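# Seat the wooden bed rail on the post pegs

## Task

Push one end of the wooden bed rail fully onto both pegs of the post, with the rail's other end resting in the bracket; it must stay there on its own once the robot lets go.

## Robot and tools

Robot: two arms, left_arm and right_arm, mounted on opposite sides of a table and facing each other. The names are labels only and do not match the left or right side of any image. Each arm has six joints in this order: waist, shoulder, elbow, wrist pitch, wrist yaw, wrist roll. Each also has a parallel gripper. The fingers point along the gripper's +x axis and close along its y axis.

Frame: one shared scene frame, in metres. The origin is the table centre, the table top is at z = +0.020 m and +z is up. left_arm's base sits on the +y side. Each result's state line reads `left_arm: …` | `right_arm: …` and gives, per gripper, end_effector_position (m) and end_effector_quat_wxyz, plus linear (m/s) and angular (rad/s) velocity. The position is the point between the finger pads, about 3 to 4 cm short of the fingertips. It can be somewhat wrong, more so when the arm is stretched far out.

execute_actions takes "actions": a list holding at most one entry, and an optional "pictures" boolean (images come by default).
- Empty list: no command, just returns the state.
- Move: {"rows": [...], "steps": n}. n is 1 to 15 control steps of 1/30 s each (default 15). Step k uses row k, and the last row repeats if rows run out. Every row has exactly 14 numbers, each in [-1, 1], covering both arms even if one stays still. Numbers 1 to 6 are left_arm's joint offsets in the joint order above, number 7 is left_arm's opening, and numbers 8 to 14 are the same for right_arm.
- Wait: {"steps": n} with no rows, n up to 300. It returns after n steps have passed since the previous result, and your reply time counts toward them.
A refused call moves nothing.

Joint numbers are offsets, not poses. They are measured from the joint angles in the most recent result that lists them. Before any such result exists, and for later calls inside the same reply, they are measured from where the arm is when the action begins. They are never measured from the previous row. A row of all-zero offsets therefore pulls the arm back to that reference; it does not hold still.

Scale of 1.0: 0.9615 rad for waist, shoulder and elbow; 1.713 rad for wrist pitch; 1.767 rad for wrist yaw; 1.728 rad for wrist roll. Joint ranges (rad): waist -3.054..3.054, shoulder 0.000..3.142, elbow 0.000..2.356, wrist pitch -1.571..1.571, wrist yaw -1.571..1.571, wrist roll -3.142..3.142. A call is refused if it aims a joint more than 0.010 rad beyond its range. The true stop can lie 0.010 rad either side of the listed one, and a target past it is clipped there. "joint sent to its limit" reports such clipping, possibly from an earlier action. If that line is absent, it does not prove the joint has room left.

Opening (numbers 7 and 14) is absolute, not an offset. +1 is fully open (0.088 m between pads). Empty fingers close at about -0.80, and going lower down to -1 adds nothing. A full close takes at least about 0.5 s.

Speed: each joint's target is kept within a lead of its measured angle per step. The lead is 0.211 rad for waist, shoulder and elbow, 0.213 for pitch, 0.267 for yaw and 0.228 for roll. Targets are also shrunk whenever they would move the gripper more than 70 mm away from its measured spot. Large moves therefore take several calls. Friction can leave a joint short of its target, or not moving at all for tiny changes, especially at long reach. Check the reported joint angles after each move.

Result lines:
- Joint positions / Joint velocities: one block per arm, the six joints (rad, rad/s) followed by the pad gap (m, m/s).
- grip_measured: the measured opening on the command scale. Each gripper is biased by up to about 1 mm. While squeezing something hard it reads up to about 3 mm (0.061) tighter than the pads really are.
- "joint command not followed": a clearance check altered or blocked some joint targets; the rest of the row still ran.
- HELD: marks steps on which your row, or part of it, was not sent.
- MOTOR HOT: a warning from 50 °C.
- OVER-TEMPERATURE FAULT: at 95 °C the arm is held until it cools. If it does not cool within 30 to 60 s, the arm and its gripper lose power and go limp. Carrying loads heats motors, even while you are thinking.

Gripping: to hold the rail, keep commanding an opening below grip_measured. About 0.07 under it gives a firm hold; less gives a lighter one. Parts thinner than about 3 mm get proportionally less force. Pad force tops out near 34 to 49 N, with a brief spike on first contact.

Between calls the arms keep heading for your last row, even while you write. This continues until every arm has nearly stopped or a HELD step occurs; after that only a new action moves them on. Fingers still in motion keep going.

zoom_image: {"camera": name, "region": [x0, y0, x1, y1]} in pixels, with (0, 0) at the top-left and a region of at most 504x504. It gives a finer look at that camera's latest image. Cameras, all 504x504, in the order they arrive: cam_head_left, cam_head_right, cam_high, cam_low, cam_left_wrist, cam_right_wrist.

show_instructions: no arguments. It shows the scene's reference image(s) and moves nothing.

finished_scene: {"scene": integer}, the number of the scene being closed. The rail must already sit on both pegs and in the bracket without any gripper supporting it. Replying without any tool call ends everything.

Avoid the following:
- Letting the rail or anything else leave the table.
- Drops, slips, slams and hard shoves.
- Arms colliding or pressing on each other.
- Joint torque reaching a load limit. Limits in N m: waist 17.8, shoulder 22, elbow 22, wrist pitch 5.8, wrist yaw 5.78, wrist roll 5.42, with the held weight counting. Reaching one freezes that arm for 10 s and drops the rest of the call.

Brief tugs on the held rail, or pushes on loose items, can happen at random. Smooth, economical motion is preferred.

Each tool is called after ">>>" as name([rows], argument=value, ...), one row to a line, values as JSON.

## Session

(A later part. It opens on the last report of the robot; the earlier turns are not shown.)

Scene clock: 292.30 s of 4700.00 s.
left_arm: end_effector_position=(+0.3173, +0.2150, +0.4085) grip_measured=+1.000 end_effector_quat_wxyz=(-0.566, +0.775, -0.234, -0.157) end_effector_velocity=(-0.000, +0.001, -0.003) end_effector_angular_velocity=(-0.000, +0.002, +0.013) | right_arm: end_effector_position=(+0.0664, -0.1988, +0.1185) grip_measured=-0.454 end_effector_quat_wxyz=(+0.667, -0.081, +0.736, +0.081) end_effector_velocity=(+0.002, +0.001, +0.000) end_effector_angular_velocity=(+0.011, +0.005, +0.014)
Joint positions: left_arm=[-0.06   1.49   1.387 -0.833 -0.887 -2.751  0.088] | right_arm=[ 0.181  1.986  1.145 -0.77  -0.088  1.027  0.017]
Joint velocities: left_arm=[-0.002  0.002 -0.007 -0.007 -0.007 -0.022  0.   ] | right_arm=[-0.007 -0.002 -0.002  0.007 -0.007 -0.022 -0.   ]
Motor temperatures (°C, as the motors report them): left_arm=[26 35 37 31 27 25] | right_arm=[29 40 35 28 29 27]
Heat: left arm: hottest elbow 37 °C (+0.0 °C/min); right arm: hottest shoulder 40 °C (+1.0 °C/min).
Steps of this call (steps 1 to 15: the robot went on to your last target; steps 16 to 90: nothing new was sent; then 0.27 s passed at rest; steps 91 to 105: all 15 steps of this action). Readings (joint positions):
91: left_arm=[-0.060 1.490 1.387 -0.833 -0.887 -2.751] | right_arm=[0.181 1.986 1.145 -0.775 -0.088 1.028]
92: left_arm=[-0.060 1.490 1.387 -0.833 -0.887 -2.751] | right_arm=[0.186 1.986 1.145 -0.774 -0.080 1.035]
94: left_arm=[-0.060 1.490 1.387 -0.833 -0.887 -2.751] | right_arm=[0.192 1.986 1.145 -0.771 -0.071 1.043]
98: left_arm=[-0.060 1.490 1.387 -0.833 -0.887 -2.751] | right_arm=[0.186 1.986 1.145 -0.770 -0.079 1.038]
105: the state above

>>> execute_actions([
  {"rows": [[0,0,0,0,0,0,1, 0.018,0,0.03,0,0.02,0.012,-0.6],[0,0,0,0,0,0,1, 0.018,0,0.03,0,0.02,0.012,-0.6],[0,0,0,0,0,0,1, 0.018,0,0.03,0,0.02,0.012,-0.6],[0,0,0,0,0,0,1, 0.018,0,0.03,0,0.02,0.012,-0.6],[0,0,0,0,0,0,1, 0.018,0,0.03,0,0.02,0.012,-0.6],[0,0,0,0,0,0,1, 0.018,0,0.03,0,0.02,0.012,-0.6],[0,0,0,0,0,0,1, -0.03,0,0.03,0,0.02,-0.01,-0.6]]},
], pictures=false)

Scene clock: 296.10 s of 4700.00 s.
left_arm: end_effector_position=(+0.3173, +0.2150, +0.4085) grip_measured=+1.000 end_effector_quat_wxyz=(-0.566, +0.775, -0.234, -0.157) end_effector_velocity=(-0.001, +0.002, -0.000) end_effector_angular_velocity=(+0.002, -0.003, +0.006) | right_arm: end_effector_position=(+0.0663, -0.1987, +0.1188) grip_measured=-0.454 end_effector_quat_wxyz=(+0.668, -0.082, +0.735, +0.081) end_effector_velocity=(+0.001, -0.000, +0.002) end_effector_angular_velocity=(+0.006, +0.022, +0.009)
Joint positions: left_arm=[-0.06   1.49   1.387 -0.833 -0.887 -2.751  0.088] | right_arm=[ 0.183  1.986  1.147 -0.772 -0.085  1.029  0.017]
Joint velocities: left_arm=[-0.002 -0.002 -0.002 -0.007 -0.007 -0.007  0.   ] | right_arm=[-0.012 -0.002  0.002 -0.007 -0.022 -0.022 -0.   ]
Motor temperatures (°C, as the motors report them): left_arm=[26 35 37 31 27 25] | right_arm=[29 40 35 28 29 27]
Heat: left arm: hottest elbow 37 °C (+0.0 °C/min); right arm: hottest shoulder 40 °C (+1.0 °C/min).
Steps of this call (steps 1 to 15: the robot went on to your last target; steps 16 to 90: nothing new was sent; then 0.30 s passed at rest; steps 91 to 105: all 15 steps of this action). Readings (joint positions):
91: left_arm=[-0.060 1.490 1.387 -0.833 -0.887 -2.751] | right_arm=[0.184 1.986 1.145 -0.770 -0.085 1.031]
92: left_arm=[-0.060 1.490 1.387 -0.833 -0.887 -2.751] | right_arm=[0.189 1.986 1.145 -0.770 -0.076 1.037]
94: left_arm=[-0.060 1.490 1.387 -0.833 -0.887 -2.751] | right_arm=[0.195 1.986 1.146 -0.770 -0.067 1.046]
98: left_arm=[-0.060 1.490 1.387 -0.833 -0.887 -2.751] | right_arm=[0.188 1.986 1.147 -0.771 -0.077 1.040]
105: the state above

>>> execute_actions([
  {"rows": [[0,0,0,0,0,0,1, 0.018,0,-0.02,0.004,0.02,0.012,-0.6],[0,0,0,0,0,0,1, 0.018,0,-0.02,0.004,0.02,0.012,-0.6],[0,0,0,0,0,0,1, 0.018,0,-0.02,0.004,0.02,0.012,-0.6],[0,0,0,0,0,0,1, 0.018,0,-0.02,0.004,0.02,0.012,-0.6],[0,0,0,0,0,0,1, 0.018,0,-0.02,0.004,0.02,0.012,-0.6],[0,0,0,0,0,0,1, 0.018,0,-0.02,0.004,0.02,0.012,-0.6],[0,0,0,0,0,0,1, -0.03,0,-0.02,0.004,0.02,-0.01,-0.6]]},
], pictures=false)

Scene clock: 300.10 s of 4700.00 s.
left_arm: end_effector_position=(+0.3173, +0.2150, +0.4085) grip_measured=+1.000 end_effector_quat_wxyz=(-0.566, +0.775, -0.234, -0.157) end_effector_velocity=(-0.001, +0.002, -0.000) end_effector_angular_velocity=(+0.002, -0.003, +0.006) | right_arm: end_effector_position=(+0.0658, -0.2003, +0.1168) grip_measured=-0.454 end_effector_quat_wxyz=(+0.669, -0.082, +0.735, +0.079) end_effector_velocity=(-0.000, +0.002, +0.002) end_effector_angular_velocity=(+0.020, +0.018, +0.014)
Joint positions: left_arm=[-0.06   1.49   1.387 -0.833 -0.887 -2.751  0.088] | right_arm=[ 0.184  1.986  1.137 -0.764 -0.083  1.031  0.017]
Joint velocities: left_arm=[-0.002 -0.002 -0.002 -0.007 -0.007 -0.007  0.   ] | right_arm=[-0.007 -0.007 -0.002  0.007 -0.022 -0.022  0.   ]
Motor temperatures (°C, as the motors report them): left_arm=[26 35 37 31 27 25] | right_arm=[29 40 35 28 29 27]
Heat: left arm: hottest elbow 37 °C (+0.0 °C/min); right arm: hottest shoulder 40 °C (+1.0 °C/min).
Steps of this call (steps 1 to 15: the robot went on to your last target; steps 16 to 90: nothing new was sent; then 0.50 s passed at rest; steps 91 to 105: all 15 steps of this action). Readings (joint positions):
91: left_arm=[-0.060 1.490 1.387 -0.833 -0.887 -2.751] | right_arm=[0.186 1.986 1.145 -0.772 -0.082 1.032]
92: left_arm=[-0.060 1.490 1.387 -0.833 -0.887 -2.751] | right_arm=[0.191 1.986 1.143 -0.770 -0.074 1.039]
94: left_arm=[-0.060 1.490 1.387 -0.833 -0.887 -2.751] | right_arm=[0.196 1.986 1.141 -0.767 -0.064 1.047]
98: left_arm=[-0.060 1.490 1.387 -0.833 -0.887 -2.751] | right_arm=[0.189 1.986 1.138 -0.764 -0.075 1.042]
105: the state above

>>> execute_actions([
  {"rows": [[0,0,0,0,0,0,1, 0.012,0,0.02,0,0.012,0.012,-0.6],[0,0,0,0,0,0,1, 0.012,0,0.03,0,0.012,0.012,-0.6],[0,0,0,0,0,0,1, 0.01,0,0.03,0,0.012,0.012,-0.6],[0,0,0,0,0,0,1, 0.008,0,0.03,0,0.012,0.012,-0.6],[0,0,0,0,0,0,1, 0.006,0,0.03,0,0.012,0.012,-0.6],[0,0,0,0,0,0,1, 0.004,0,0.03,0,0.012,0.012,-0.6],[0,0,0,0,0,0,1, 0.0,0,0.03,0,0.012,0.012,-0.6],[0,0,0,0,0,0,1, -0.005,0,0.03,0,0.012,0.012,-0.6],[0,0,0,0,0,0,1, -0.01,0,0.03,0,0.012,0.012,-0.6],[0,0,0,0,0,0,1, -0.03,0,0.03,0,0.012,0.0,-0.6]]},
])

>>> zoom_image(camera="cam_low", region=[424, 180, 504, 300])

>>> zoom_image(camera="cam_head_left", region=[200, 195, 250, 245])

Scene clock: 308.67 s of 4700.00 s.
left_arm: end_effector_position=(+0.3173, +0.2150, +0.4085) grip_measured=+1.000 end_effector_quat_wxyz=(-0.566, +0.775, -0.234, -0.157) end_effector_velocity=(-0.002, +0.002, +0.000) end_effector_angular_velocity=(+0.012, -0.000, +0.001) | right_arm: end_effector_position=(+0.0660, -0.1992, +0.1176) grip_measured=-0.454 end_effector_quat_wxyz=(+0.669, -0.077, +0.735, +0.076) end_effector_velocity=(-0.002, -0.002, +0.001) end_effector_angular_velocity=(+0.000, +0.023, -0.001)
Joint positions: left_arm=[-0.06   1.49   1.387 -0.833 -0.887 -2.751  0.088] | right_arm=[ 0.183  1.986  1.141 -0.766 -0.085  1.043  0.017]
Joint velocities: left_arm=[-0.007 -0.002  0.002 -0.022 -0.007 -0.007  0.   ] | right_arm=[-0.007 -0.002 -0.002 -0.007 -0.022 -0.007 -0.   ]
Motor temperatures (°C, as the motors report them): left_arm=[26 35 38 31 27 25] | right_arm=[29 41 34 28 30 27]
Heat: left arm: hottest elbow 38 °C (+1.0 °C/min); right arm: hottest shoulder 41 °C (+1.0 °C/min).
Steps of this call (steps 1 to 15: the robot went on to your last target; steps 16 to 90: nothing new was sent; then 5.07 s passed at rest; steps 91 to 105: all 15 steps of this action). Readings (joint positions):
91: left_arm=[-0.060 1.490 1.387 -0.833 -0.887 -2.751] | right_arm=[0.186 1.986 1.138 -0.764 -0.082 1.034]
92: left_arm=[-0.060 1.490 1.387 -0.833 -0.887 -2.751] | right_arm=[0.189 1.986 1.139 -0.764 -0.077 1.040]
94: left_arm=[-0.060 1.490 1.387 -0.833 -0.887 -2.751] | right_arm=[0.192 1.986 1.141 -0.765 -0.072 1.047]
98: left_arm=[-0.060 1.490 1.387 -0.833 -0.887 -2.751] | right_arm=[0.192 1.986 1.141 -0.765 -0.072 1.051]
105: the state above

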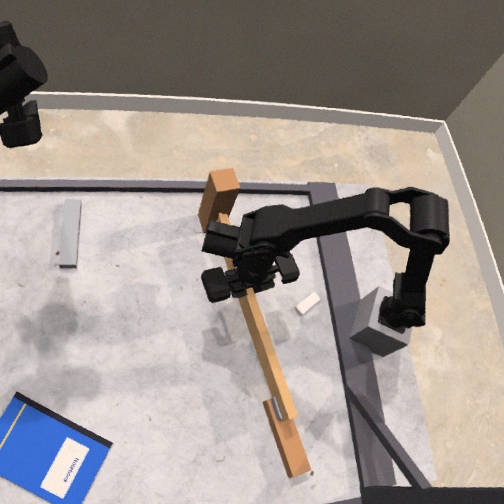

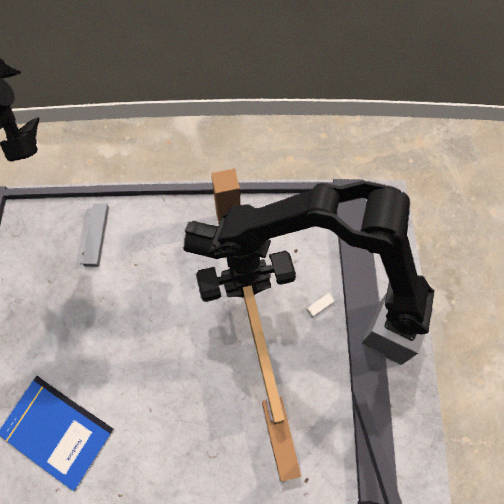

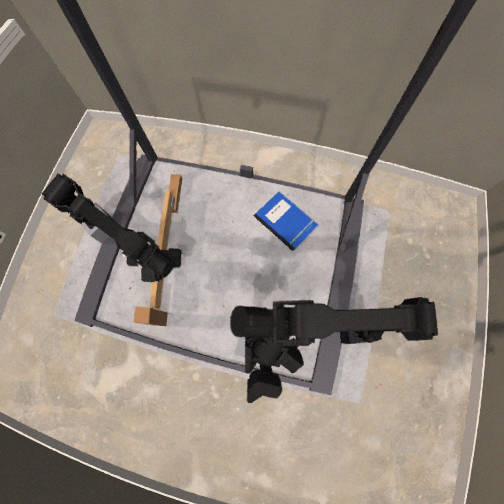

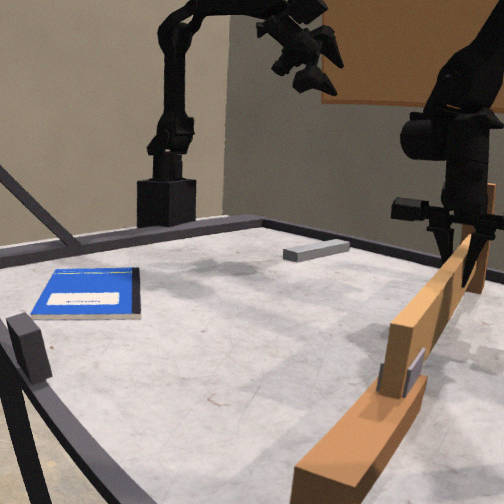

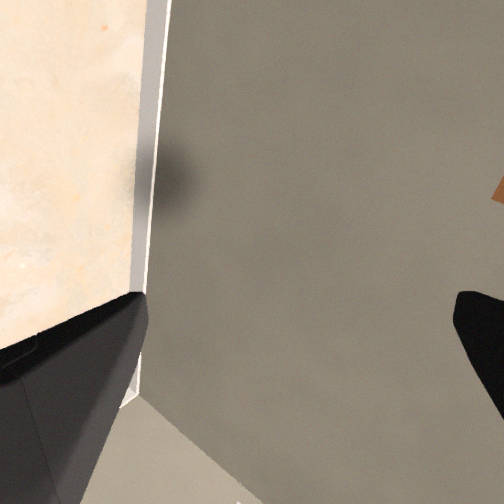

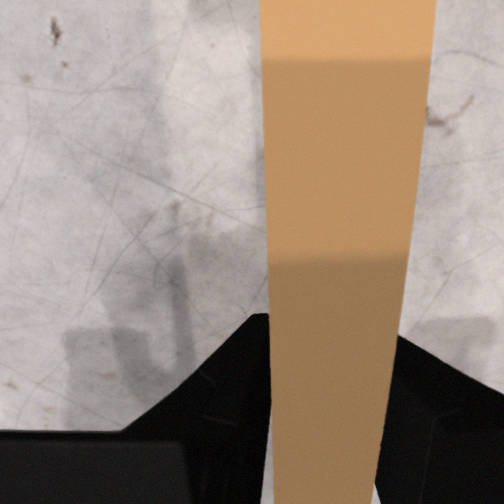

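Region (424, 180, 504, 300) of cam_low's 504x504 image, scaled by 4.200, with more detail than that image has.

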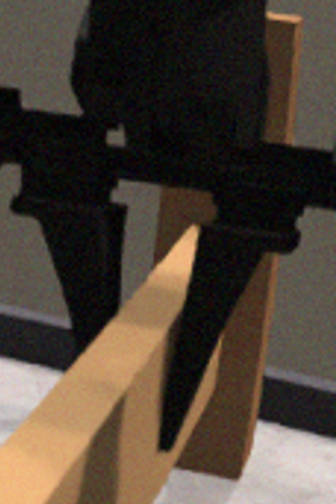

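Region (200, 195, 250, 245) of cam_head_left's 504x504 image, scaled by 10.080, with more detail than that image has.

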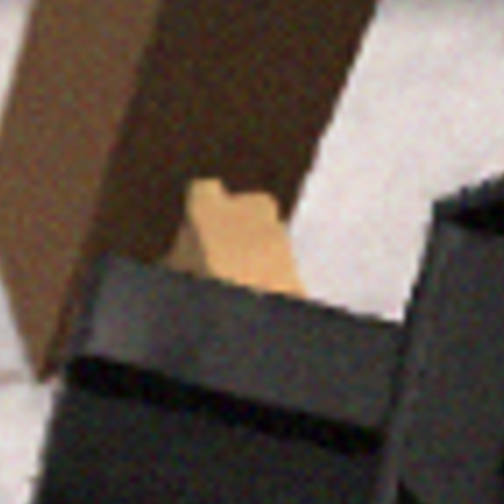

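>>> execute_actions([
  {"rows": [[0,0,0,0,0,0,1, 0.03,0.0,0.0,0.012,0.022,0.012,-0.6]]},
], pictures=false)

>>> execute_actions([
  {"rows": [[0,0,0,0,0,0,1, -0.06,0.01,0.02,0,0.0,-0.03,-0.6]]},
], pictures=false)

Scene clock: 313.00 s of 4700.00 s.
left_arm: end_effector_position=(+0.3173, +0.2150, +0.4085) grip_measured=+1.000 end_effector_quat_wxyz=(-0.566, +0.775, -0.234, -0.157) end_effector_velocity=(+0.002, +0.004, +0.003) end_effector_angular_velocity=(+0.013, -0.018, +0.012) | right_arm: end_effector_position=(+0.0646, -0.1981, +0.1172) grip_measured=-0.454 end_effector_quat_wxyz=(+0.681, -0.081, +0.724, +0.072) end_effector_velocity=(-0.000, -0.000, +0.001) end_effector_angular_velocity=(+0.000, +0.008, +0.005)
Joint positions: left_arm=[-0.06   1.49   1.387 -0.833 -0.887 -2.751  0.088] | right_arm=[ 0.204  1.986  1.141 -0.762 -0.052  1.064  0.017]
Joint velocities: left_arm=[ 0.002 -0.002  0.002 -0.007 -0.022  0.007  0.   ] | right_arm=[-0.002 -0.002  0.002 -0.007 -0.007 -0.007  0.   ]
Motor temperatures (°C, as the motors report them): left_arm=[26 35 38 31 27 25] | right_arm=[29 41 35 28 29 27]
Heat: left arm: hottest elbow 38 °C (+1.0 °C/min); right arm: hottest shoulder 41 °C (+1.0 °C/min).
Steps of this call (steps 1 to 15: the robot went on to your last target; steps 16 to 90: nothing new was sent; then 0.83 s passed at rest; steps 91 to 105: all 15 steps of this action). Readings (joint positions):
91: left_arm=[-0.060 1.490 1.387 -0.833 -0.887 -2.751] | right_arm=[0.187 1.986 1.141 -0.766 -0.080 1.045]
92: left_arm=[-0.060 1.490 1.387 -0.833 -0.887 -2.751] | right_arm=[0.194 1.986 1.141 -0.764 -0.068 1.051]
94: left_arm=[-0.060 1.490 1.387 -0.833 -0.887 -2.751] | right_arm=[0.202 1.986 1.141 -0.762 -0.056 1.059]
98: left_arm=[-0.060 1.490 1.387 -0.833 -0.887 -2.751] | right_arm=[0.203 1.986 1.141 -0.762 -0.053 1.062]
105: the state above

Scene clock: 313.50 s of 4700.00 s.
left_arm: end_effector_position=(+0.3173, +0.2150, +0.4085) grip_measured=+1.000 end_effector_quat_wxyz=(-0.566, +0.775, -0.234, -0.157) end_effector_velocity=(-0.001, +0.002, +0.001) end_effector_angular_velocity=(+0.005, -0.014, +0.009) | right_arm: end_effector_position=(+0.0664, -0.1992, +0.1170) grip_measured=-0.454 end_effector_quat_wxyz=(+0.668, -0.080, +0.736, +0.080) end_effector_velocity=(-0.006, -0.009, -0.000) end_effector_angular_velocity=(-0.032, +0.034, +0.004)
Joint positions: left_arm=[-0.06   1.49   1.387 -0.833 -0.887 -2.751  0.088] | right_arm=[ 0.181  1.988  1.141 -0.764 -0.088  1.029  0.017]
Joint velocities: left_arm=[-0.007 -0.002 -0.002 -0.007 -0.022 -0.007  0.   ] | right_arm=[-0.002 -0.002 -0.007 -0.037 -0.022 -0.007 -0.   ]
Motor temperatures (°C, as the motors report them): left_arm=[26 35 38 31 27 25] | right_arm=[29 41 35 28 29 27]
Heat: left arm: hottest elbow 38 °C (+1.0 °C/min); right arm: hottest shoulder 41 °C (+1.0 °C/min).
Steps of this call (steps 1 to 15: all 15 steps of this action). Readings (joint positions):
1: left_arm=[-0.060 1.490 1.387 -0.833 -0.887 -2.751] | right_arm=[0.199 1.986 1.141 -0.762 -0.059 1.056]
2: left_arm=[-0.060 1.490 1.387 -0.833 -0.887 -2.751] | right_arm=[0.191 1.986 1.141 -0.762 -0.072 1.048]
4: left_arm=[-0.060 1.490 1.387 -0.833 -0.887 -2.751] | right_arm=[0.184 1.987 1.141 -0.763 -0.083 1.037]
8: left_arm=[-0.060 1.490 1.387 -0.833 -0.887 -2.751] | right_arm=[0.182 1.988 1.141 -0.764 -0.086 1.031]
15: the state above

>>> execute_actions([
  {"rows": [[0,0,0,0,0,0,1, 0.0,0,0,-0.012,0.01,0.01,-0.6],[0,0,0,0,0,0,1, 0.0,0,0,-0.012,0.01,0.01,-0.6],[0,0,0,0,0,0,1, 0.0,0,0,0.012,0.01,0.01,-0.6],[0,0,0,0,0,0,1, 0.0,0,0,0.012,0.01,0.01,-0.6],[0,0,0,0,0,0,1, 0.0,0,0.04,-0.012,0.01,0.01,-0.6],[0,0,0,0,0,0,1, 0.0,0,0.04,-0.012,0.01,0.01,-0.6],[0,0,0,0,0,0,1, 0.0,0,0.04,0.012,0.01,0.01,-0.6],[0,0,0,0,0,0,1, 0.0,0,0.04,0.012,0.01,0.01,-0.6],[0,0,0,0,0,0,1, -0.01,0,0.04,-0.012,0.01,0.01,-0.6],[0,0,0,0,0,0,1, -0.01,0,0.04,-0.012,0.01,0.01,-0.6],[0,0,0,0,0,0,1, -0.01,0,0.04,0.012,0.01,0.01,-0.6],[0,0,0,0,0,0,1, -0.01,0,0.04,0.012,0.01,0.01,-0.6],[0,0,0,0,0,0,1, -0.03,0,0.03,0.0,0.01,0.0,-0.6]]},
], pictures=false)

Scene clock: 320.90 s of 4700.00 s.
left_arm: end_effector_position=(+0.3173, +0.2150, +0.4085) grip_measured=+1.000 end_effector_quat_wxyz=(-0.566, +0.775, -0.234, -0.157) end_effector_velocity=(-0.002, +0.003, -0.005) end_effector_angular_velocity=(+0.019, +0.013, -0.003) | right_arm: end_effector_position=(+0.0665, -0.1981, +0.1185) grip_measured=-0.454 end_effector_quat_wxyz=(+0.668, -0.076, +0.736, +0.076) end_effector_velocity=(-0.002, -0.006, +0.001) end_effector_angular_velocity=(+0.003, +0.085, -0.003)
Joint positions: left_arm=[-0.06   1.49   1.387 -0.833 -0.887 -2.751  0.088] | right_arm=[ 0.181  1.988  1.148 -0.771 -0.088  1.043  0.017]
Joint velocities: left_arm=[-0.002 -0.002 -0.007 -0.022  0.007 -0.007  0.   ] | right_arm=[-0.037 -0.002 -0.007 -0.022 -0.081 -0.037  0.   ]
Motor temperatures (°C, as the motors report them): left_arm=[26 35 38 31 27 25] | right_arm=[29 41 35 28 30 27]
Heat: left arm: hottest elbow 38 °C (+1.0 °C/min); right arm: hottest shoulder 41 °C (+1.0 °C/min).
Steps of this call (steps 1 to 15: the robot went on to your last target; steps 16 to 90: nothing new was sent; then 3.90 s passed at rest; steps 91 to 105: all 15 steps of this action). Readings (joint positions):
91: left_arm=[-0.060 1.490 1.387 -0.833 -0.887 -2.751] | right_arm=[0.183 1.988 1.141 -0.765 -0.087 1.032]
92: left_arm=[-0.060 1.490 1.387 -0.833 -0.887 -2.751] | right_arm=[0.185 1.988 1.141 -0.765 -0.084 1.036]
94: left_arm=[-0.060 1.490 1.387 -0.833 -0.887 -2.751] | right_arm=[0.186 1.988 1.141 -0.764 -0.082 1.042]
98: left_arm=[-0.060 1.490 1.387 -0.833 -0.887 -2.751] | right_arm=[0.187 1.988 1.146 -0.769 -0.081 1.046]
105: the state above

>>> execute_actions([
  {"rows": [[0,0,0,0,0,0,1, 0.05,0.0,0.0,0,0.045,0.02,-0.6]]},
])

>>> zoom_image(camera="cam_low", region=[340, 180, 504, 420])

Scene clock: 324.10 s of 4700.00 s.
left_arm: end_effector_position=(+0.3173, +0.2150, +0.4085) grip_measured=+1.000 end_effector_quat_wxyz=(-0.566, +0.775, -0.234, -0.157) end_effector_velocity=(+0.000, +0.001, -0.003) end_effector_angular_velocity=(+0.004, +0.010, +0.002) | right_arm: end_effector_position=(+0.0637, -0.1979, +0.1178) grip_measured=-0.454 end_effector_quat_wxyz=(+0.691, -0.088, +0.714, +0.066) end_effector_velocity=(-0.001, -0.002, +0.000) end_effector_angular_velocity=(-0.005, +0.009, +0.005)
Joint positions: left_arm=[-0.06   1.49   1.387 -0.833 -0.887 -2.751  0.088] | right_arm=[ 0.222  1.988  1.148 -0.772 -0.019  1.081  0.017]
Joint velocities: left_arm=[ 0.002  0.002 -0.002 -0.007  0.007 -0.007  0.   ] | right_arm=[-0.002 -0.002 -0.002 -0.007 -0.007 -0.007 -0.   ]
Motor temperatures (°C, as the motors report them): left_arm=[26 35 38 31 27 25] | right_arm=[29 41 35 28 29 27]
Heat: left arm: hottest elbow 38 °C (+1.0 °C/min); right arm: hottest shoulder 41 °C (+2.0 °C/min).
Steps of this call (steps 1 to 15: the robot went on to your last target; steps 16 to 81: nothing new was sent; steps 82 to 96: all 15 steps of this action). Readings (joint positions):
82: left_arm=[-0.060 1.490 1.387 -0.833 -0.887 -2.751] | right_arm=[0.188 1.988 1.148 -0.773 -0.079 1.047]
83: left_arm=[-0.060 1.490 1.387 -0.833 -0.887 -2.751] | right_arm=[0.201 1.988 1.148 -0.773 -0.056 1.057]
85: left_arm=[-0.060 1.490 1.387 -0.833 -0.887 -2.751] | right_arm=[0.215 1.988 1.148 -0.772 -0.031 1.071]
89: left_arm=[-0.060 1.490 1.387 -0.833 -0.887 -2.751] | right_arm=[0.220 1.988 1.148 -0.772 -0.022 1.079]
96: the state above

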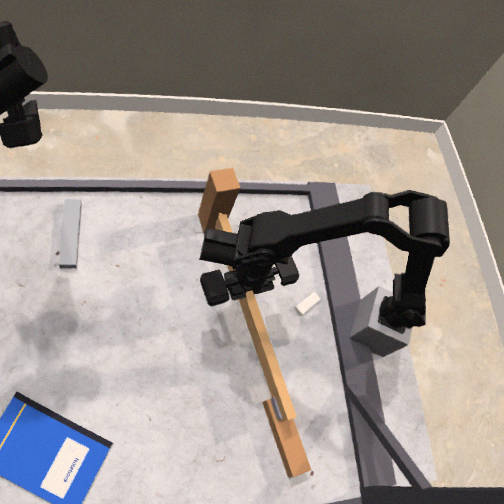

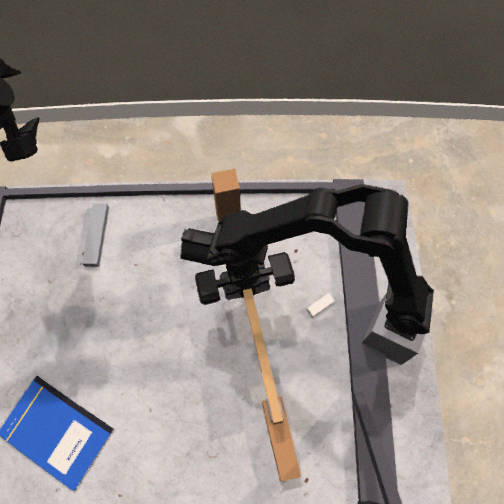

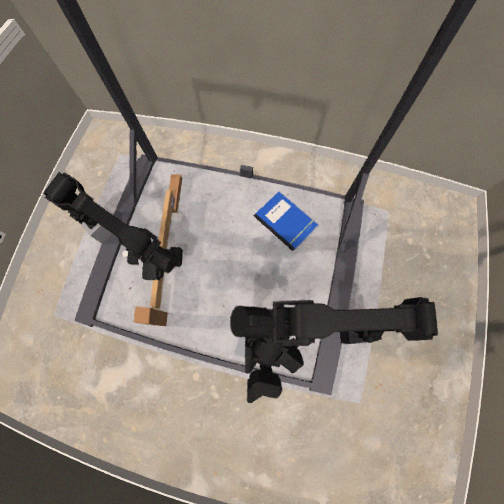

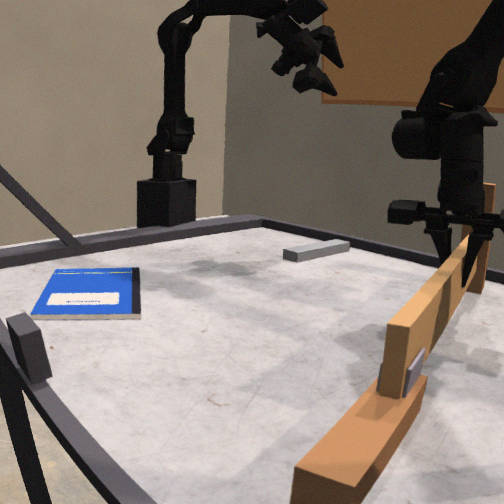

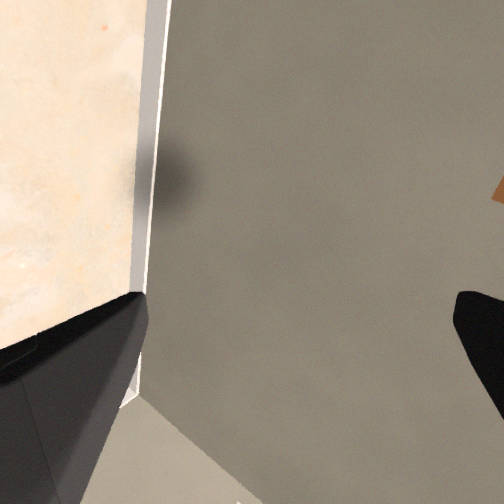

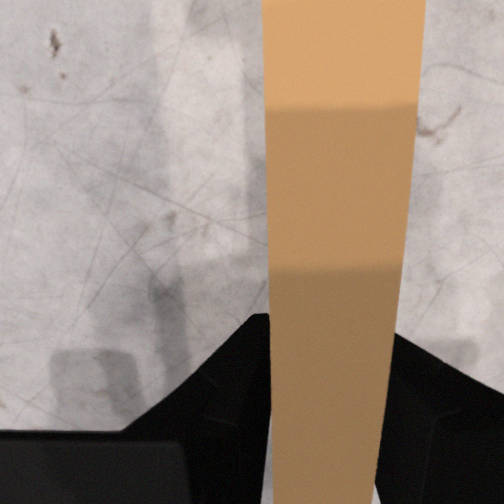

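Region (340, 180, 504, 420) of cam_low's 504x504 image, scaled by 2.100, with more detail than that image has; it fills the left 344 columns of this view, and the rest is white.

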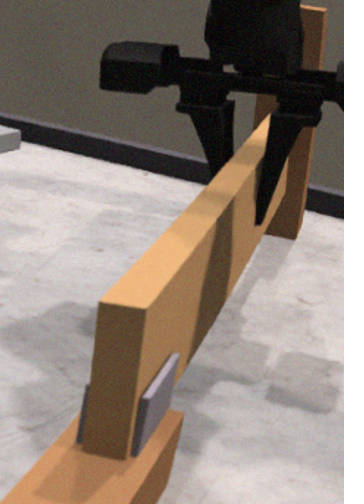

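>>> execute_actions([
  {"rows": [[0,0,0,0,0,0,1, -0.05,0,0.01,0,0.02,-0.025,-0.6]]},
], pictures=false)

Scene clock: 326.90 s of 4700.00 s.
left_arm: end_effector_position=(+0.3173, +0.2150, +0.4085) grip_measured=+1.000 end_effector_quat_wxyz=(-0.566, +0.775, -0.234, -0.157) end_effector_velocity=(-0.001, +0.002, -0.002) end_effector_angular_velocity=(+0.007, -0.002, +0.006) | right_arm: end_effector_position=(+0.0649, -0.1983, +0.1179) grip_measured=-0.454 end_effector_quat_wxyz=(+0.685, -0.090, +0.719, +0.072) end_effector_velocity=(-0.004, -0.006, -0.000) end_effector_angular_velocity=(-0.019, +0.029, +0.004)
Joint positions: left_arm=[-0.06   1.49   1.387 -0.833 -0.887 -2.751  0.088] | right_arm=[ 0.211  1.988  1.148 -0.772 -0.034  1.058  0.017]
Joint velocities: left_arm=[-0.002 -0.002 -0.007 -0.007 -0.007 -0.007  0.   ] | right_arm=[-0.002 -0.002 -0.007 -0.022 -0.022 -0.007  0.   ]
Motor temperatures (°C, as the motors report them): left_arm=[26 35 38 31 27 25] | right_arm=[29 41 35 28 29 27]
Heat: left arm: hottest elbow 38 °C (+1.0 °C/min); right arm: hottest shoulder 41 °C (+2.0 °C/min).
Steps of this call (steps 1 to 15: the robot went on to your last target; steps 16 to 69: nothing new was sent; steps 70 to 84: all 15 steps of this action). Readings (joint positions):
70: left_arm=[-0.060 1.490 1.387 -0.833 -0.887 -2.751] | right_arm=[0.218 1.988 1.148 -0.772 -0.022 1.077]
71: left_arm=[-0.060 1.490 1.387 -0.833 -0.887 -2.751] | right_arm=[0.214 1.988 1.148 -0.772 -0.029 1.071]
73: left_arm=[-0.060 1.490 1.387 -0.833 -0.887 -2.751] | right_arm=[0.211 1.988 1.148 -0.772 -0.034 1.064]
77: left_arm=[-0.060 1.490 1.387 -0.833 -0.887 -2.751] | right_arm=[0.211 1.988 1.148 -0.772 -0.034 1.059]
84: the state above

>>> execute_actions([
  {"rows": [[0,0,0,0,0,0,1, -0.005,0.004,0,0.0,0.01,0,-0.6],[0,0,0,0,0,0,1, -0.005,0.008,0,0.001,0.01,0,-0.6],[0,0,0,0,0,0,1, -0.005,0.012,0,0.002,0.01,0,-0.6],[0,0,0,0,0,0,1, -0.005,0.016,0,0.003,0.01,0,-0.6],[0,0,0,0,0,0,1, -0.005,0.02,0,0.004,0.01,0,-0.6],[0,0,0,0,0,0,1, -0.005,0.024,0,0.005,0.01,0,-0.6],[0,0,0,0,0,0,1, -0.005,0.028,0,0.006,0.01,0,-0.6],[0,0,0,0,0,0,1, -0.005,0.032,0,0.007,0.01,0,-0.6],[0,0,0,0,0,0,1, -0.005,0.036,0,0.008,0.01,0,-0.6],[0,0,0,0,0,0,1, -0.005,0.04,0,0.009,0.01,0,-0.6],[0,0,0,0,0,0,1, -0.005,0.04,0,0.009,0.01,0,-0.6],[0,0,0,0,0,0,1, -0.03,0.04,0,0.009,0.01,-0.01,-0.6]]},
], pictures=false)

Scene clock: 334.13 s of 4700.00 s.
left_arm: end_effector_position=(+0.3173, +0.2150, +0.4085) grip_measured=+1.000 end_effector_quat_wxyz=(-0.566, +0.775, -0.234, -0.157) end_effector_velocity=(-0.000, +0.001, -0.001) end_effector_angular_velocity=(+0.024, +0.003, -0.013) | right_arm: end_effector_position=(+0.0646, -0.1993, +0.1149) grip_measured=-0.454 end_effector_quat_wxyz=(+0.681, -0.089, +0.724, +0.068) end_effector_velocity=(+0.002, -0.000, -0.001) end_effector_angular_velocity=(+0.011, +0.022, +0.018)
Joint positions: left_arm=[-0.06   1.49   1.387 -0.833 -0.887 -2.751  0.088] | right_arm=[ 0.207  1.998  1.148 -0.772 -0.044  1.061  0.017]
Joint velocities: left_arm=[ 0.002 -0.002 -0.002 -0.007  0.007  0.022  0.   ] | right_arm=[-0.017  0.002 -0.002  0.007 -0.022 -0.037 -0.   ]
Motor temperatures (°C, as the motors report them): left_arm=[26 35 38 31 27 25] | right_arm=[29 41 35 28 30 27]
Heat: left arm: hottest elbow 38 °C (+1.0 °C/min); right arm: hottest shoulder 41 °C (+2.0 °C/min).
Steps of this call (steps 1 to 15: the robot went on to your last target; steps 16 to 90: nothing new was sent; then 3.73 s passed at rest; steps 91 to 105: all 15 steps of this action). Readings (joint positions):
91: left_arm=[-0.060 1.490 1.387 -0.833 -0.887 -2.751] | right_arm=[0.212 1.988 1.148 -0.772 -0.034 1.058]
92: left_arm=[-0.060 1.490 1.387 -0.833 -0.887 -2.751] | right_arm=[0.212 1.989 1.148 -0.773 -0.034 1.059]
94: left_arm=[-0.060 1.490 1.387 -0.833 -0.887 -2.751] | right_arm=[0.213 1.990 1.148 -0.773 -0.034 1.063]
98: left_arm=[-0.060 1.490 1.387 -0.833 -0.887 -2.751] | right_arm=[0.213 1.995 1.148 -0.772 -0.034 1.065]
105: the state above

>>> execute_actions([
  {"rows": [[0,0,0,0,0,0,1, 0.025,-0.035,0,-0.02,0.01,0.01,-0.6]]},
], pictures=false)

>>> execute_actions([
  {"rows": [[0,0,0,0,0,0,1, -0.03,0,0,0.0,0.0,-0.015,-0.6],[0,0,0,0,0,0,1, -0.03,0,0,0.0,0.0,-0.015,-0.6],[0,0,0,0,0,0,1, -0.03,0,0,0.004,0.0,-0.015,-0.6],[0,0,0,0,0,0,1, -0.03,0,0,0.008,0.0,-0.015,-0.6],[0,0,0,0,0,0,1, -0.03,0,0,0.012,0.0,-0.015,-0.6],[0,0,0,0,0,0,1, -0.03,0,0,0.016,0.0,-0.015,-0.6],[0,0,0,0,0,0,1, -0.03,0,0,0.02,0.0,-0.015,-0.6],[0,0,0,0,0,0,1, -0.03,0,0,0.024,0.0,-0.015,-0.6],[0,0,0,0,0,0,1, -0.03,0,0,0.028,0.0,-0.015,-0.6],[0,0,0,0,0,0,1, -0.03,0,0,0.032,0.0,-0.015,-0.6],[0,0,0,0,0,0,1, -0.03,0,0,0.036,0.0,-0.015,-0.6],[0,0,0,0,0,0,1, -0.03,0,0,0.036,0.0,-0.015,-0.6],[0,0,0,0,0,0,1, -0.06,0,0,0.036,0.0,-0.03,-0.6]]},
], pictures=false)

Scene clock: 341.83 s of 4700.00 s.
left_arm: end_effector_position=(+0.3173, +0.2150, +0.4085) grip_measured=+1.000 end_effector_quat_wxyz=(-0.566, +0.775, -0.234, -0.157) end_effector_velocity=(-0.002, +0.002, -0.000) end_effector_angular_velocity=(+0.002, -0.003, +0.001) | right_arm: end_effector_position=(+0.0616, -0.2010, +0.1193) grip_measured=-0.454 end_effector_quat_wxyz=(+0.687, -0.090, +0.719, +0.061) end_effector_velocity=(-0.002, -0.005, +0.001) end_effector_angular_velocity=(-0.019, +0.013, +0.004)
Joint positions: left_arm=[-0.06   1.49   1.387 -0.833 -0.887 -2.751  0.088] | right_arm=[ 0.222  1.984  1.148 -0.791 -0.027  1.084  0.017]
Joint velocities: left_arm=[-0.007 -0.007 -0.007 -0.007 -0.007 -0.007  0.   ] | right_arm=[-0.002 -0.002 -0.002 -0.022 -0.007 -0.007 -0.   ]
Motor temperatures (°C, as the motors report them): left_arm=[26 35 38 31 27 25] | right_arm=[29 40 35 29 30 27]
Heat: left arm: hottest elbow 38 °C (+1.0 °C/min); right arm: hottest shoulder 40 °C (+1.0 °C/min).
Steps of this call (steps 1 to 15: the robot went on to your last target; steps 16 to 90: nothing new was sent; then 4.20 s passed at rest; steps 91 to 105: all 15 steps of this action). Readings (joint positions):
91: left_arm=[-0.060 1.490 1.387 -0.833 -0.887 -2.751] | right_arm=[0.209 1.995 1.148 -0.773 -0.042 1.062]
92: left_arm=[-0.060 1.490 1.387 -0.833 -0.887 -2.751] | right_arm=[0.213 1.994 1.148 -0.774 -0.034 1.067]
94: left_arm=[-0.060 1.490 1.387 -0.833 -0.887 -2.751] | right_arm=[0.217 1.993 1.148 -0.778 -0.029 1.075]
98: left_arm=[-0.060 1.490 1.387 -0.833 -0.887 -2.751] | right_arm=[0.221 1.990 1.148 -0.788 -0.027 1.082]
105: the state above

Scene clock: 342.33 s of 4700.00 s.
left_arm: end_effector_position=(+0.3173, +0.2150, +0.4085) grip_measured=+1.000 end_effector_quat_wxyz=(-0.566, +0.775, -0.234, -0.157) end_effector_velocity=(-0.002, +0.002, -0.004) end_effector_angular_velocity=(+0.019, +0.013, -0.003) | right_arm: end_effector_position=(+0.0644, -0.1985, +0.1175) grip_measured=-0.454 end_effector_quat_wxyz=(+0.678, -0.081, +0.727, +0.074) end_effector_velocity=(+0.002, -0.005, -0.002) end_effector_angular_velocity=(+0.031, +0.109, +0.030)
Joint positions: left_arm=[-0.06   1.49   1.387 -0.833 -0.887 -2.751  0.088] | right_arm=[ 0.201  1.984  1.139 -0.762 -0.06   1.057  0.017]
Joint velocities: left_arm=[-0.002  0.002 -0.002 -0.022  0.007 -0.007  0.   ] | right_arm=[-0.061 -0.002 -0.017  0.007 -0.11  -0.095 -0.   ]
Motor temperatures (°C, as the motors report them): left_arm=[26 35 38 31 27 25] | right_arm=[29 40 35 29 30 27]
Heat: left arm: hottest elbow 38 °C (+1.0 °C/min); right arm: hottest shoulder 40 °C (+1.0 °C/min).
Steps of this call (steps 1 to 15: all 15 steps of this action). Readings (joint positions):
1: left_arm=[-0.060 1.490 1.387 -0.833 -0.887 -2.751] | right_arm=[0.220 1.984 1.148 -0.791 -0.029 1.084]
2: left_arm=[-0.060 1.490 1.387 -0.833 -0.887 -2.751] | right_arm=[0.216 1.984 1.148 -0.791 -0.035 1.082]
4: left_arm=[-0.060 1.490 1.387 -0.833 -0.887 -2.751] | right_arm=[0.211 1.984 1.148 -0.789 -0.041 1.078]
8: left_arm=[-0.060 1.490 1.387 -0.833 -0.887 -2.751] | right_arm=[0.210 1.984 1.147 -0.783 -0.042 1.075]
15: the state above

>>> execute_actions(actions=[])

Scene clock: 353.67 s of 4700.00 s.
left_arm: end_effector_position=(+0.3173, +0.2150, +0.4085) grip_measured=+1.000 end_effector_quat_wxyz=(-0.566, +0.775, -0.234, -0.157) end_effector_velocity=(-0.001, +0.004, -0.003) end_effector_angular_velocity=(+0.021, +0.002, +0.006) | right_arm: end_effector_position=(+0.0645, -0.1987, +0.1173) grip_measured=-0.454 end_effector_quat_wxyz=(+0.677, -0.082, +0.728, +0.076) end_effector_velocity=(-0.001, -0.001, +0.002) end_effector_angular_velocity=(+0.000, +0.008, +0.005)
Joint positions: left_arm=[-0.06   1.49   1.387 -0.833 -0.887 -2.751  0.088] | right_arm=[ 0.198  1.984  1.138 -0.76  -0.063  1.051  0.017]
Joint velocities: left_arm=[-0.002 -0.002 -0.007 -0.022 -0.007 -0.007  0.   ] | right_arm=[-0.002 -0.007 -0.002 -0.007 -0.007 -0.007  0.   ]
Motor temperatures (°C, as the motors report them): left_arm=[26 35 38 31 27 25] | right_arm=[30 41 35 32 30 27]
Heat: left arm: hottest elbow 38 °C (+1.0 °C/min); right arm: hottest shoulder 41 °C (+1.0 °C/min).
Steps of this call (steps 1 to 15: the robot went on to your last target; steps 16 to 90: nothing new was sent; then 8.33 s passed at rest). Readings (joint positions):
1: left_arm=[-0.060 1.490 1.387 -0.833 -0.887 -2.751] | right_arm=[0.199 1.984 1.139 -0.761 -0.062 1.055]
2: left_arm=[-0.060 1.490 1.387 -0.833 -0.887 -2.751] | right_arm=[0.199 1.984 1.138 -0.761 -0.062 1.054]
4: left_arm=[-0.060 1.490 1.387 -0.833 -0.887 -2.751] | right_arm=[0.199 1.984 1.138 -0.761 -0.063 1.052]
8: left_arm=[-0.060 1.490 1.387 -0.833 -0.887 -2.751] | right_arm=[0.199 1.984 1.138 -0.760 -0.063 1.051]
90: the state above
All arms were judged still, so your last target was given up. Only a new action makes them travel on or press farther. Fingers that are still opening or closing keep moving.

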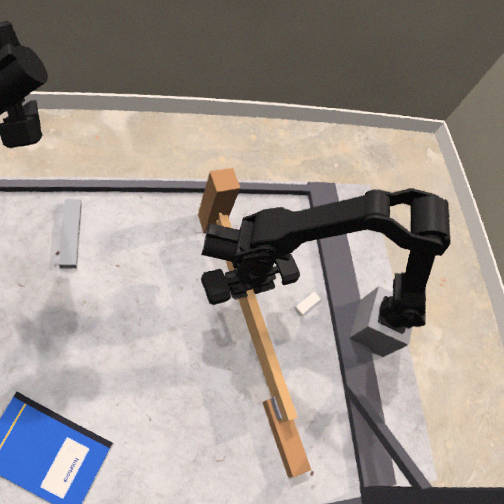

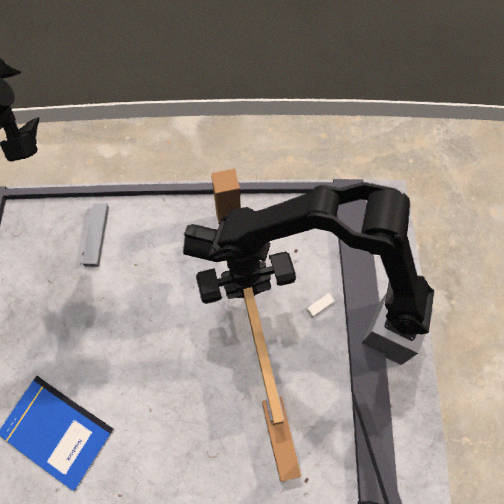

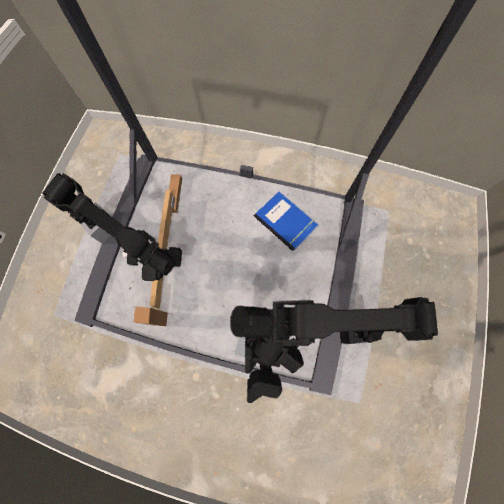

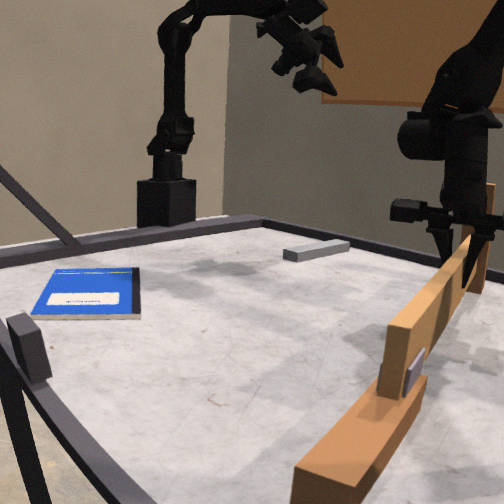

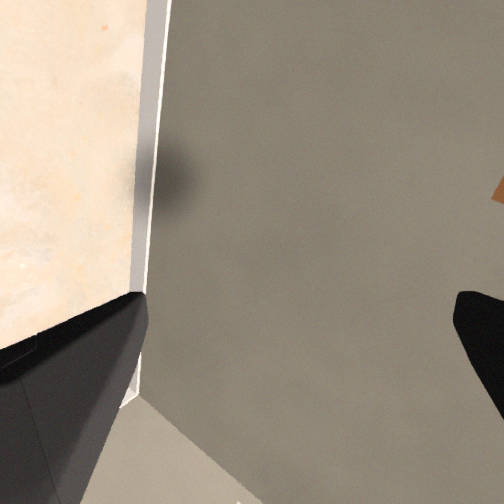

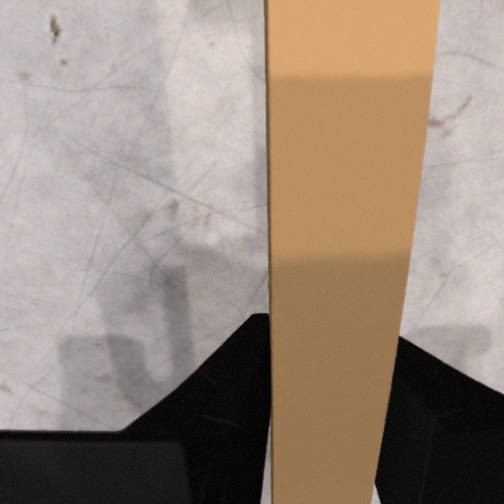

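>>> zoom_image(camera="cam_head_left", region=[195, 180, 255, 240])

>>> zoom_image(camera="cam_low", region=[424, 180, 504, 300])

Region (195, 180, 255, 240) of cam_head_left's 504x504 image, scaled by 8.400, with more detail than that image has.

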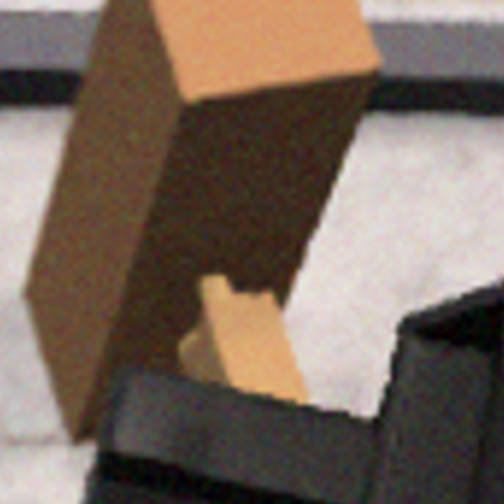

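Region (424, 180, 504, 300) of cam_low's 504x504 image, scaled by 4.200, with more detail than that image has.

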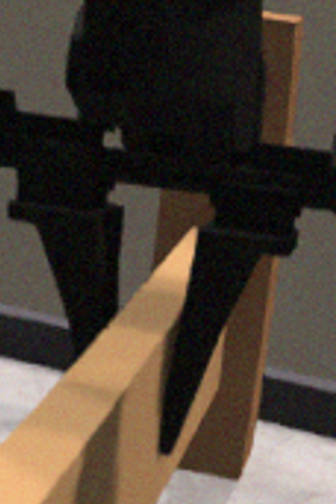

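>>> execute_actions([
  {"rows":[[0,0.52,0,0.63,0.5,1.0,1,0,0,0,0,0,0,-0.6]]},
], pictures=false)

>>> execute_actions([
  {"steps":60},
], pictures=false)

Scene clock: 368.70 s of 4700.00 s.
left_arm: end_effector_position=(+0.2552, +0.0089, +0.2638) grip_measured=+1.000 end_effector_quat_wxyz=(-0.602, +0.508, -0.606, +0.107) end_effector_velocity=(-0.069, -0.248, +0.085) end_effector_angular_velocity=(-0.900, -1.348, -1.806) | right_arm: end_effector_position=(+0.0649, -0.1987, +0.1169) grip_measured=-0.454 end_effector_quat_wxyz=(+0.678, -0.081, +0.726, +0.075) end_effector_velocity=(-0.004, -0.004, +0.002) end_effector_angular_velocity=(-0.010, +0.026, +0.004)
Joint positions: left_arm=[-0.063  1.973  1.387 -0.086 -0.064 -1.949  0.088] | right_arm=[ 0.199  1.984  1.136 -0.757 -0.059  1.054  0.017]
Joint velocities: left_arm=[-0.037  0.325 -0.1    1.736  0.696  1.971  0.   ] | right_arm=[-0.002 -0.007 -0.002 -0.022 -0.022 -0.007  0.   ]
Motor temperatures (°C, as the motors report them): left_arm=[26 35 38 31 27 25] | right_arm=[30 41 35 36 31 27]
Heat: left arm: hottest elbow 38 °C (+0.0 °C/min); right arm: hottest shoulder 41 °C (+0.0 °C/min).
Steps of this call (steps 1 to 90: nothing new was sent; then 11.53 s passed at rest; steps 91 to 105: all 15 steps of this action). Readings (joint positions):
91: left_arm=[-0.058 1.509 1.387 -0.806 -0.847 -2.708] | right_arm=[0.199 1.984 1.136 -0.760 -0.064 1.051]
92: left_arm=[-0.057 1.530 1.392 -0.751 -0.795 -2.662] | right_arm=[0.200 1.984 1.136 -0.759 -0.063 1.051]
94: left_arm=[-0.057 1.596 1.399 -0.659 -0.687 -2.572] | right_arm=[0.199 1.984 1.136 -0.757 -0.059 1.053]
98: left_arm=[-0.057 1.758 1.399 -0.485 -0.464 -2.385] | right_arm=[0.199 1.984 1.136 -0.757 -0.059 1.054]
105: the state above

Scene clock: 370.70 s of 4700.00 s.
left_arm: end_effector_position=(+0.2551, -0.0289, +0.3249) grip_measured=+1.000 end_effector_quat_wxyz=(+0.727, -0.288, +0.415, -0.465) end_effector_velocity=(-0.000, -0.001, +0.004) end_effector_angular_velocity=(-0.013, +0.002, +0.007) | right_arm: end_effector_position=(+0.0649, -0.1988, +0.1169) grip_measured=-0.454 end_effector_quat_wxyz=(+0.678, -0.081, +0.726, +0.075) end_effector_velocity=(-0.001, -0.002, +0.000) end_effector_angular_velocity=(-0.004, +0.009, +0.005)
Joint positions: left_arm=[-0.063  1.981  1.392  0.246 -0.007 -1.027  0.088] | right_arm=[ 0.199  1.984  1.136 -0.758 -0.059  1.054  0.017]
Joint velocities: left_arm=[-0.002 -0.002  0.002  0.007 -0.007 -0.007  0.   ] | right_arm=[-0.002 -0.002 -0.002 -0.007 -0.007 -0.007 -0.   ]
Motor temperatures (°C, as the motors report them): left_arm=[26 36 38 32 27 25] | right_arm=[30 41 35 36 30 27]
Heat: left arm: hottest elbow 38 °C (+0.0 °C/min); right arm: hottest shoulder 41 °C (+0.0 °C/min).
Steps of this call (steps 1 to 45: the robot went on to your last target; steps 46 to 60: nothing new was sent). Readings (joint positions):
1: left_arm=[-0.063 1.980 1.384 -0.024 -0.046 -1.881] | right_arm=[0.199 1.984 1.136 -0.757 -0.059 1.054]
2: left_arm=[-0.063 1.983 1.384 0.039 -0.034 -1.813] | right_arm=[0.199 1.984 1.136 -0.757 -0.059 1.054]
4: left_arm=[-0.063 1.983 1.385 0.153 -0.021 -1.676] | right_arm=[0.199 1.984 1.136 -0.757 -0.059 1.054]
8: left_arm=[-0.063 1.981 1.392 0.224 -0.010 -1.402] | right_arm=[0.199 1.984 1.136 -0.757 -0.059 1.054]
60: the state above
All arms were judged still, so your last target was given up. Only a new action makes them travel on or press farther. Fingers that are still opening or closing keep moving.

>>> execute_actions([
  {"rows":[[0,0,0,-0.2,0,0.594,1,0,0,0,0,0,0,-0.6]]},
], pictures=false)

>>> execute_actions([
  {"steps":30},
])

Scene clock: 373.67 s of 4700.00 s.
left_arm: end_effector_position=(+0.2467, +0.0065, +0.2614) grip_measured=+1.000 end_effector_quat_wxyz=(+0.748, +0.180, +0.283, -0.572) end_effector_velocity=(-0.001, +0.003, -0.006) end_effector_angular_velocity=(+0.188, -0.656, -0.546) | right_arm: end_effector_position=(+0.0649, -0.1988, +0.1169) grip_measured=-0.454 end_effector_quat_wxyz=(+0.678, -0.080, +0.727, +0.074) end_effector_velocity=(+0.001, -0.002, +0.000) end_effector_angular_velocity=(-0.004, +0.009, -0.000)
Joint positions: left_arm=[-0.063  1.978  1.392 -0.095 -0.007 -0.076  0.088] | right_arm=[ 0.199  1.984  1.136 -0.758 -0.059  1.057  0.017]
Joint velocities: left_arm=[-0.002  0.002 -0.002 -0.022 -0.007  0.872  0.   ] | right_arm=[-0.007 -0.002 -0.002 -0.007 -0.007 -0.007 -0.   ]
Motor temperatures (°C, as the motors report them): left_arm=[26 37 38 32 27 25] | right_arm=[29 41 35 35 30 27]
Heat: left arm: hottest elbow 38 °C (+0.0 °C/min); right arm: hottest shoulder 41 °C (+0.0 °C/min).
Steps of this call (steps 1 to 74: nothing new was sent; steps 75 to 89: all 15 steps of this action). Readings (joint positions):
75: left_arm=[-0.063 1.981 1.395 0.198 -0.007 -0.965] | right_arm=[0.199 1.984 1.136 -0.758 -0.059 1.055]
76: left_arm=[-0.063 1.978 1.397 0.133 -0.007 -0.895] | right_arm=[0.199 1.984 1.136 -0.758 -0.059 1.056]
78: left_arm=[-0.063 1.976 1.397 0.017 -0.007 -0.759] | right_arm=[0.199 1.984 1.136 -0.758 -0.059 1.056]
82: left_arm=[-0.063 1.978 1.392 -0.072 -0.007 -0.488] | right_arm=[0.199 1.984 1.136 -0.758 -0.059 1.056]
89: the state above

Scene clock: 374.67 s of 4700.00 s.
left_arm: end_effector_position=(+0.2467, +0.0066, +0.2613) grip_measured=+1.000 end_effector_quat_wxyz=(+0.741, +0.206, +0.263, -0.582) end_effector_velocity=(-0.003, -0.001, +0.002) end_effector_angular_velocity=(-0.007, -0.001, +0.003) | right_arm: end_effector_position=(+0.0649, -0.1988, +0.1169) grip_measured=-0.454 end_effector_quat_wxyz=(+0.678, -0.080, +0.727, +0.074) end_effector_velocity=(-0.001, -0.002, +0.000) end_effector_angular_velocity=(-0.004, +0.009, +0.005)
Joint positions: left_arm=[-0.063  1.978  1.392 -0.096 -0.007 -0.006  0.088] | right_arm=[ 0.199  1.984  1.136 -0.758 -0.059  1.057  0.017]
Joint velocities: left_arm=[-0.007 -0.002 -0.002  0.007 -0.007 -0.007  0.   ] | right_arm=[-0.002 -0.002 -0.002 -0.007 -0.007 -0.007  0.   ]
Motor temperatures (°C, as the motors report them): left_arm=[26 37 38 32 27 25] | right_arm=[29 41 35 35 30 27]
Heat: left arm: hottest elbow 38 °C (+0.0 °C/min); right arm: hottest shoulder 41 °C (+0.0 °C/min).
Steps of this call (steps 1 to 30: the robot went on to your last target). Readings (joint positions):
1: left_arm=[-0.063 1.978 1.392 -0.095 -0.007 -0.054] | right_arm=[0.199 1.984 1.136 -0.758 -0.059 1.057]
2: left_arm=[-0.063 1.978 1.392 -0.095 -0.007 -0.039] | right_arm=[0.199 1.984 1.136 -0.758 -0.059 1.057]
4: left_arm=[-0.063 1.978 1.392 -0.095 -0.007 -0.022] | right_arm=[0.199 1.984 1.136 -0.758 -0.059 1.057]
8: left_arm=[-0.063 1.978 1.392 -0.096 -0.007 -0.010] | right_arm=[0.199 1.984 1.136 -0.758 -0.059 1.057]
30: the state above
All arms were judged still, so your last target was given up. Only a new action makes them travel on or press farther. Fingers that are still opening or closing keep moving.

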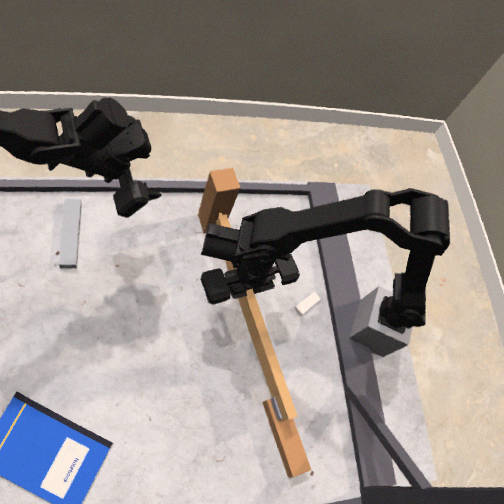

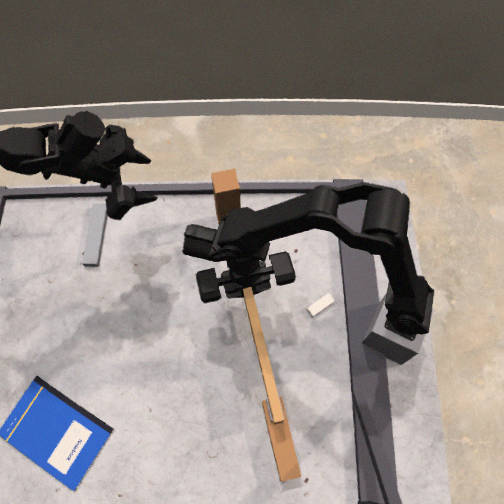

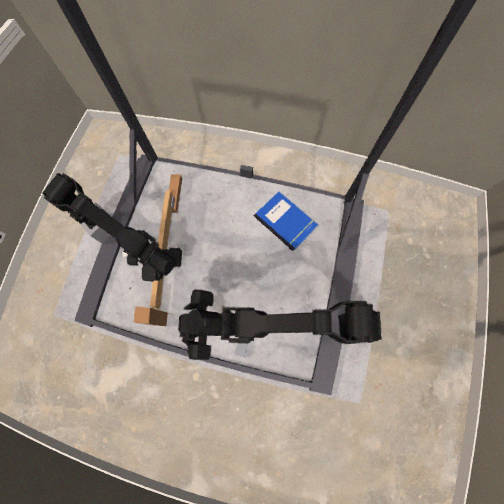

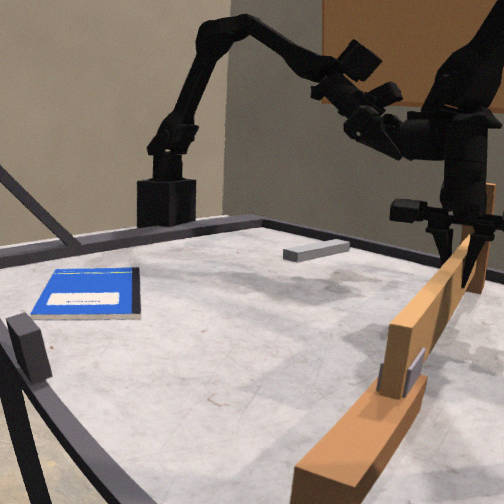

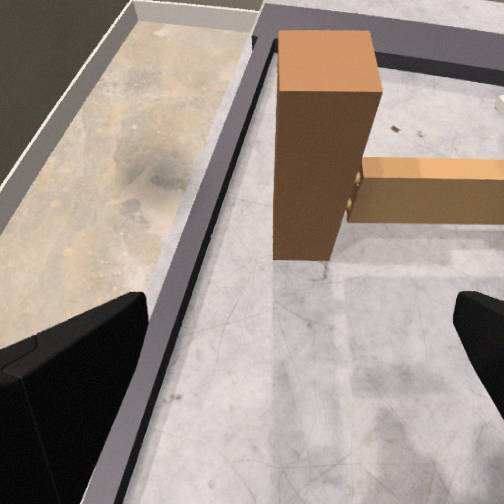

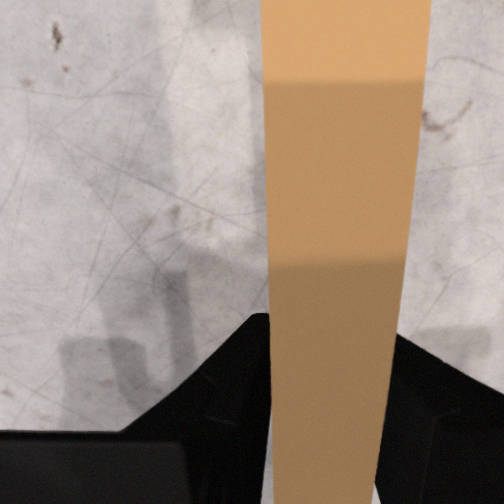

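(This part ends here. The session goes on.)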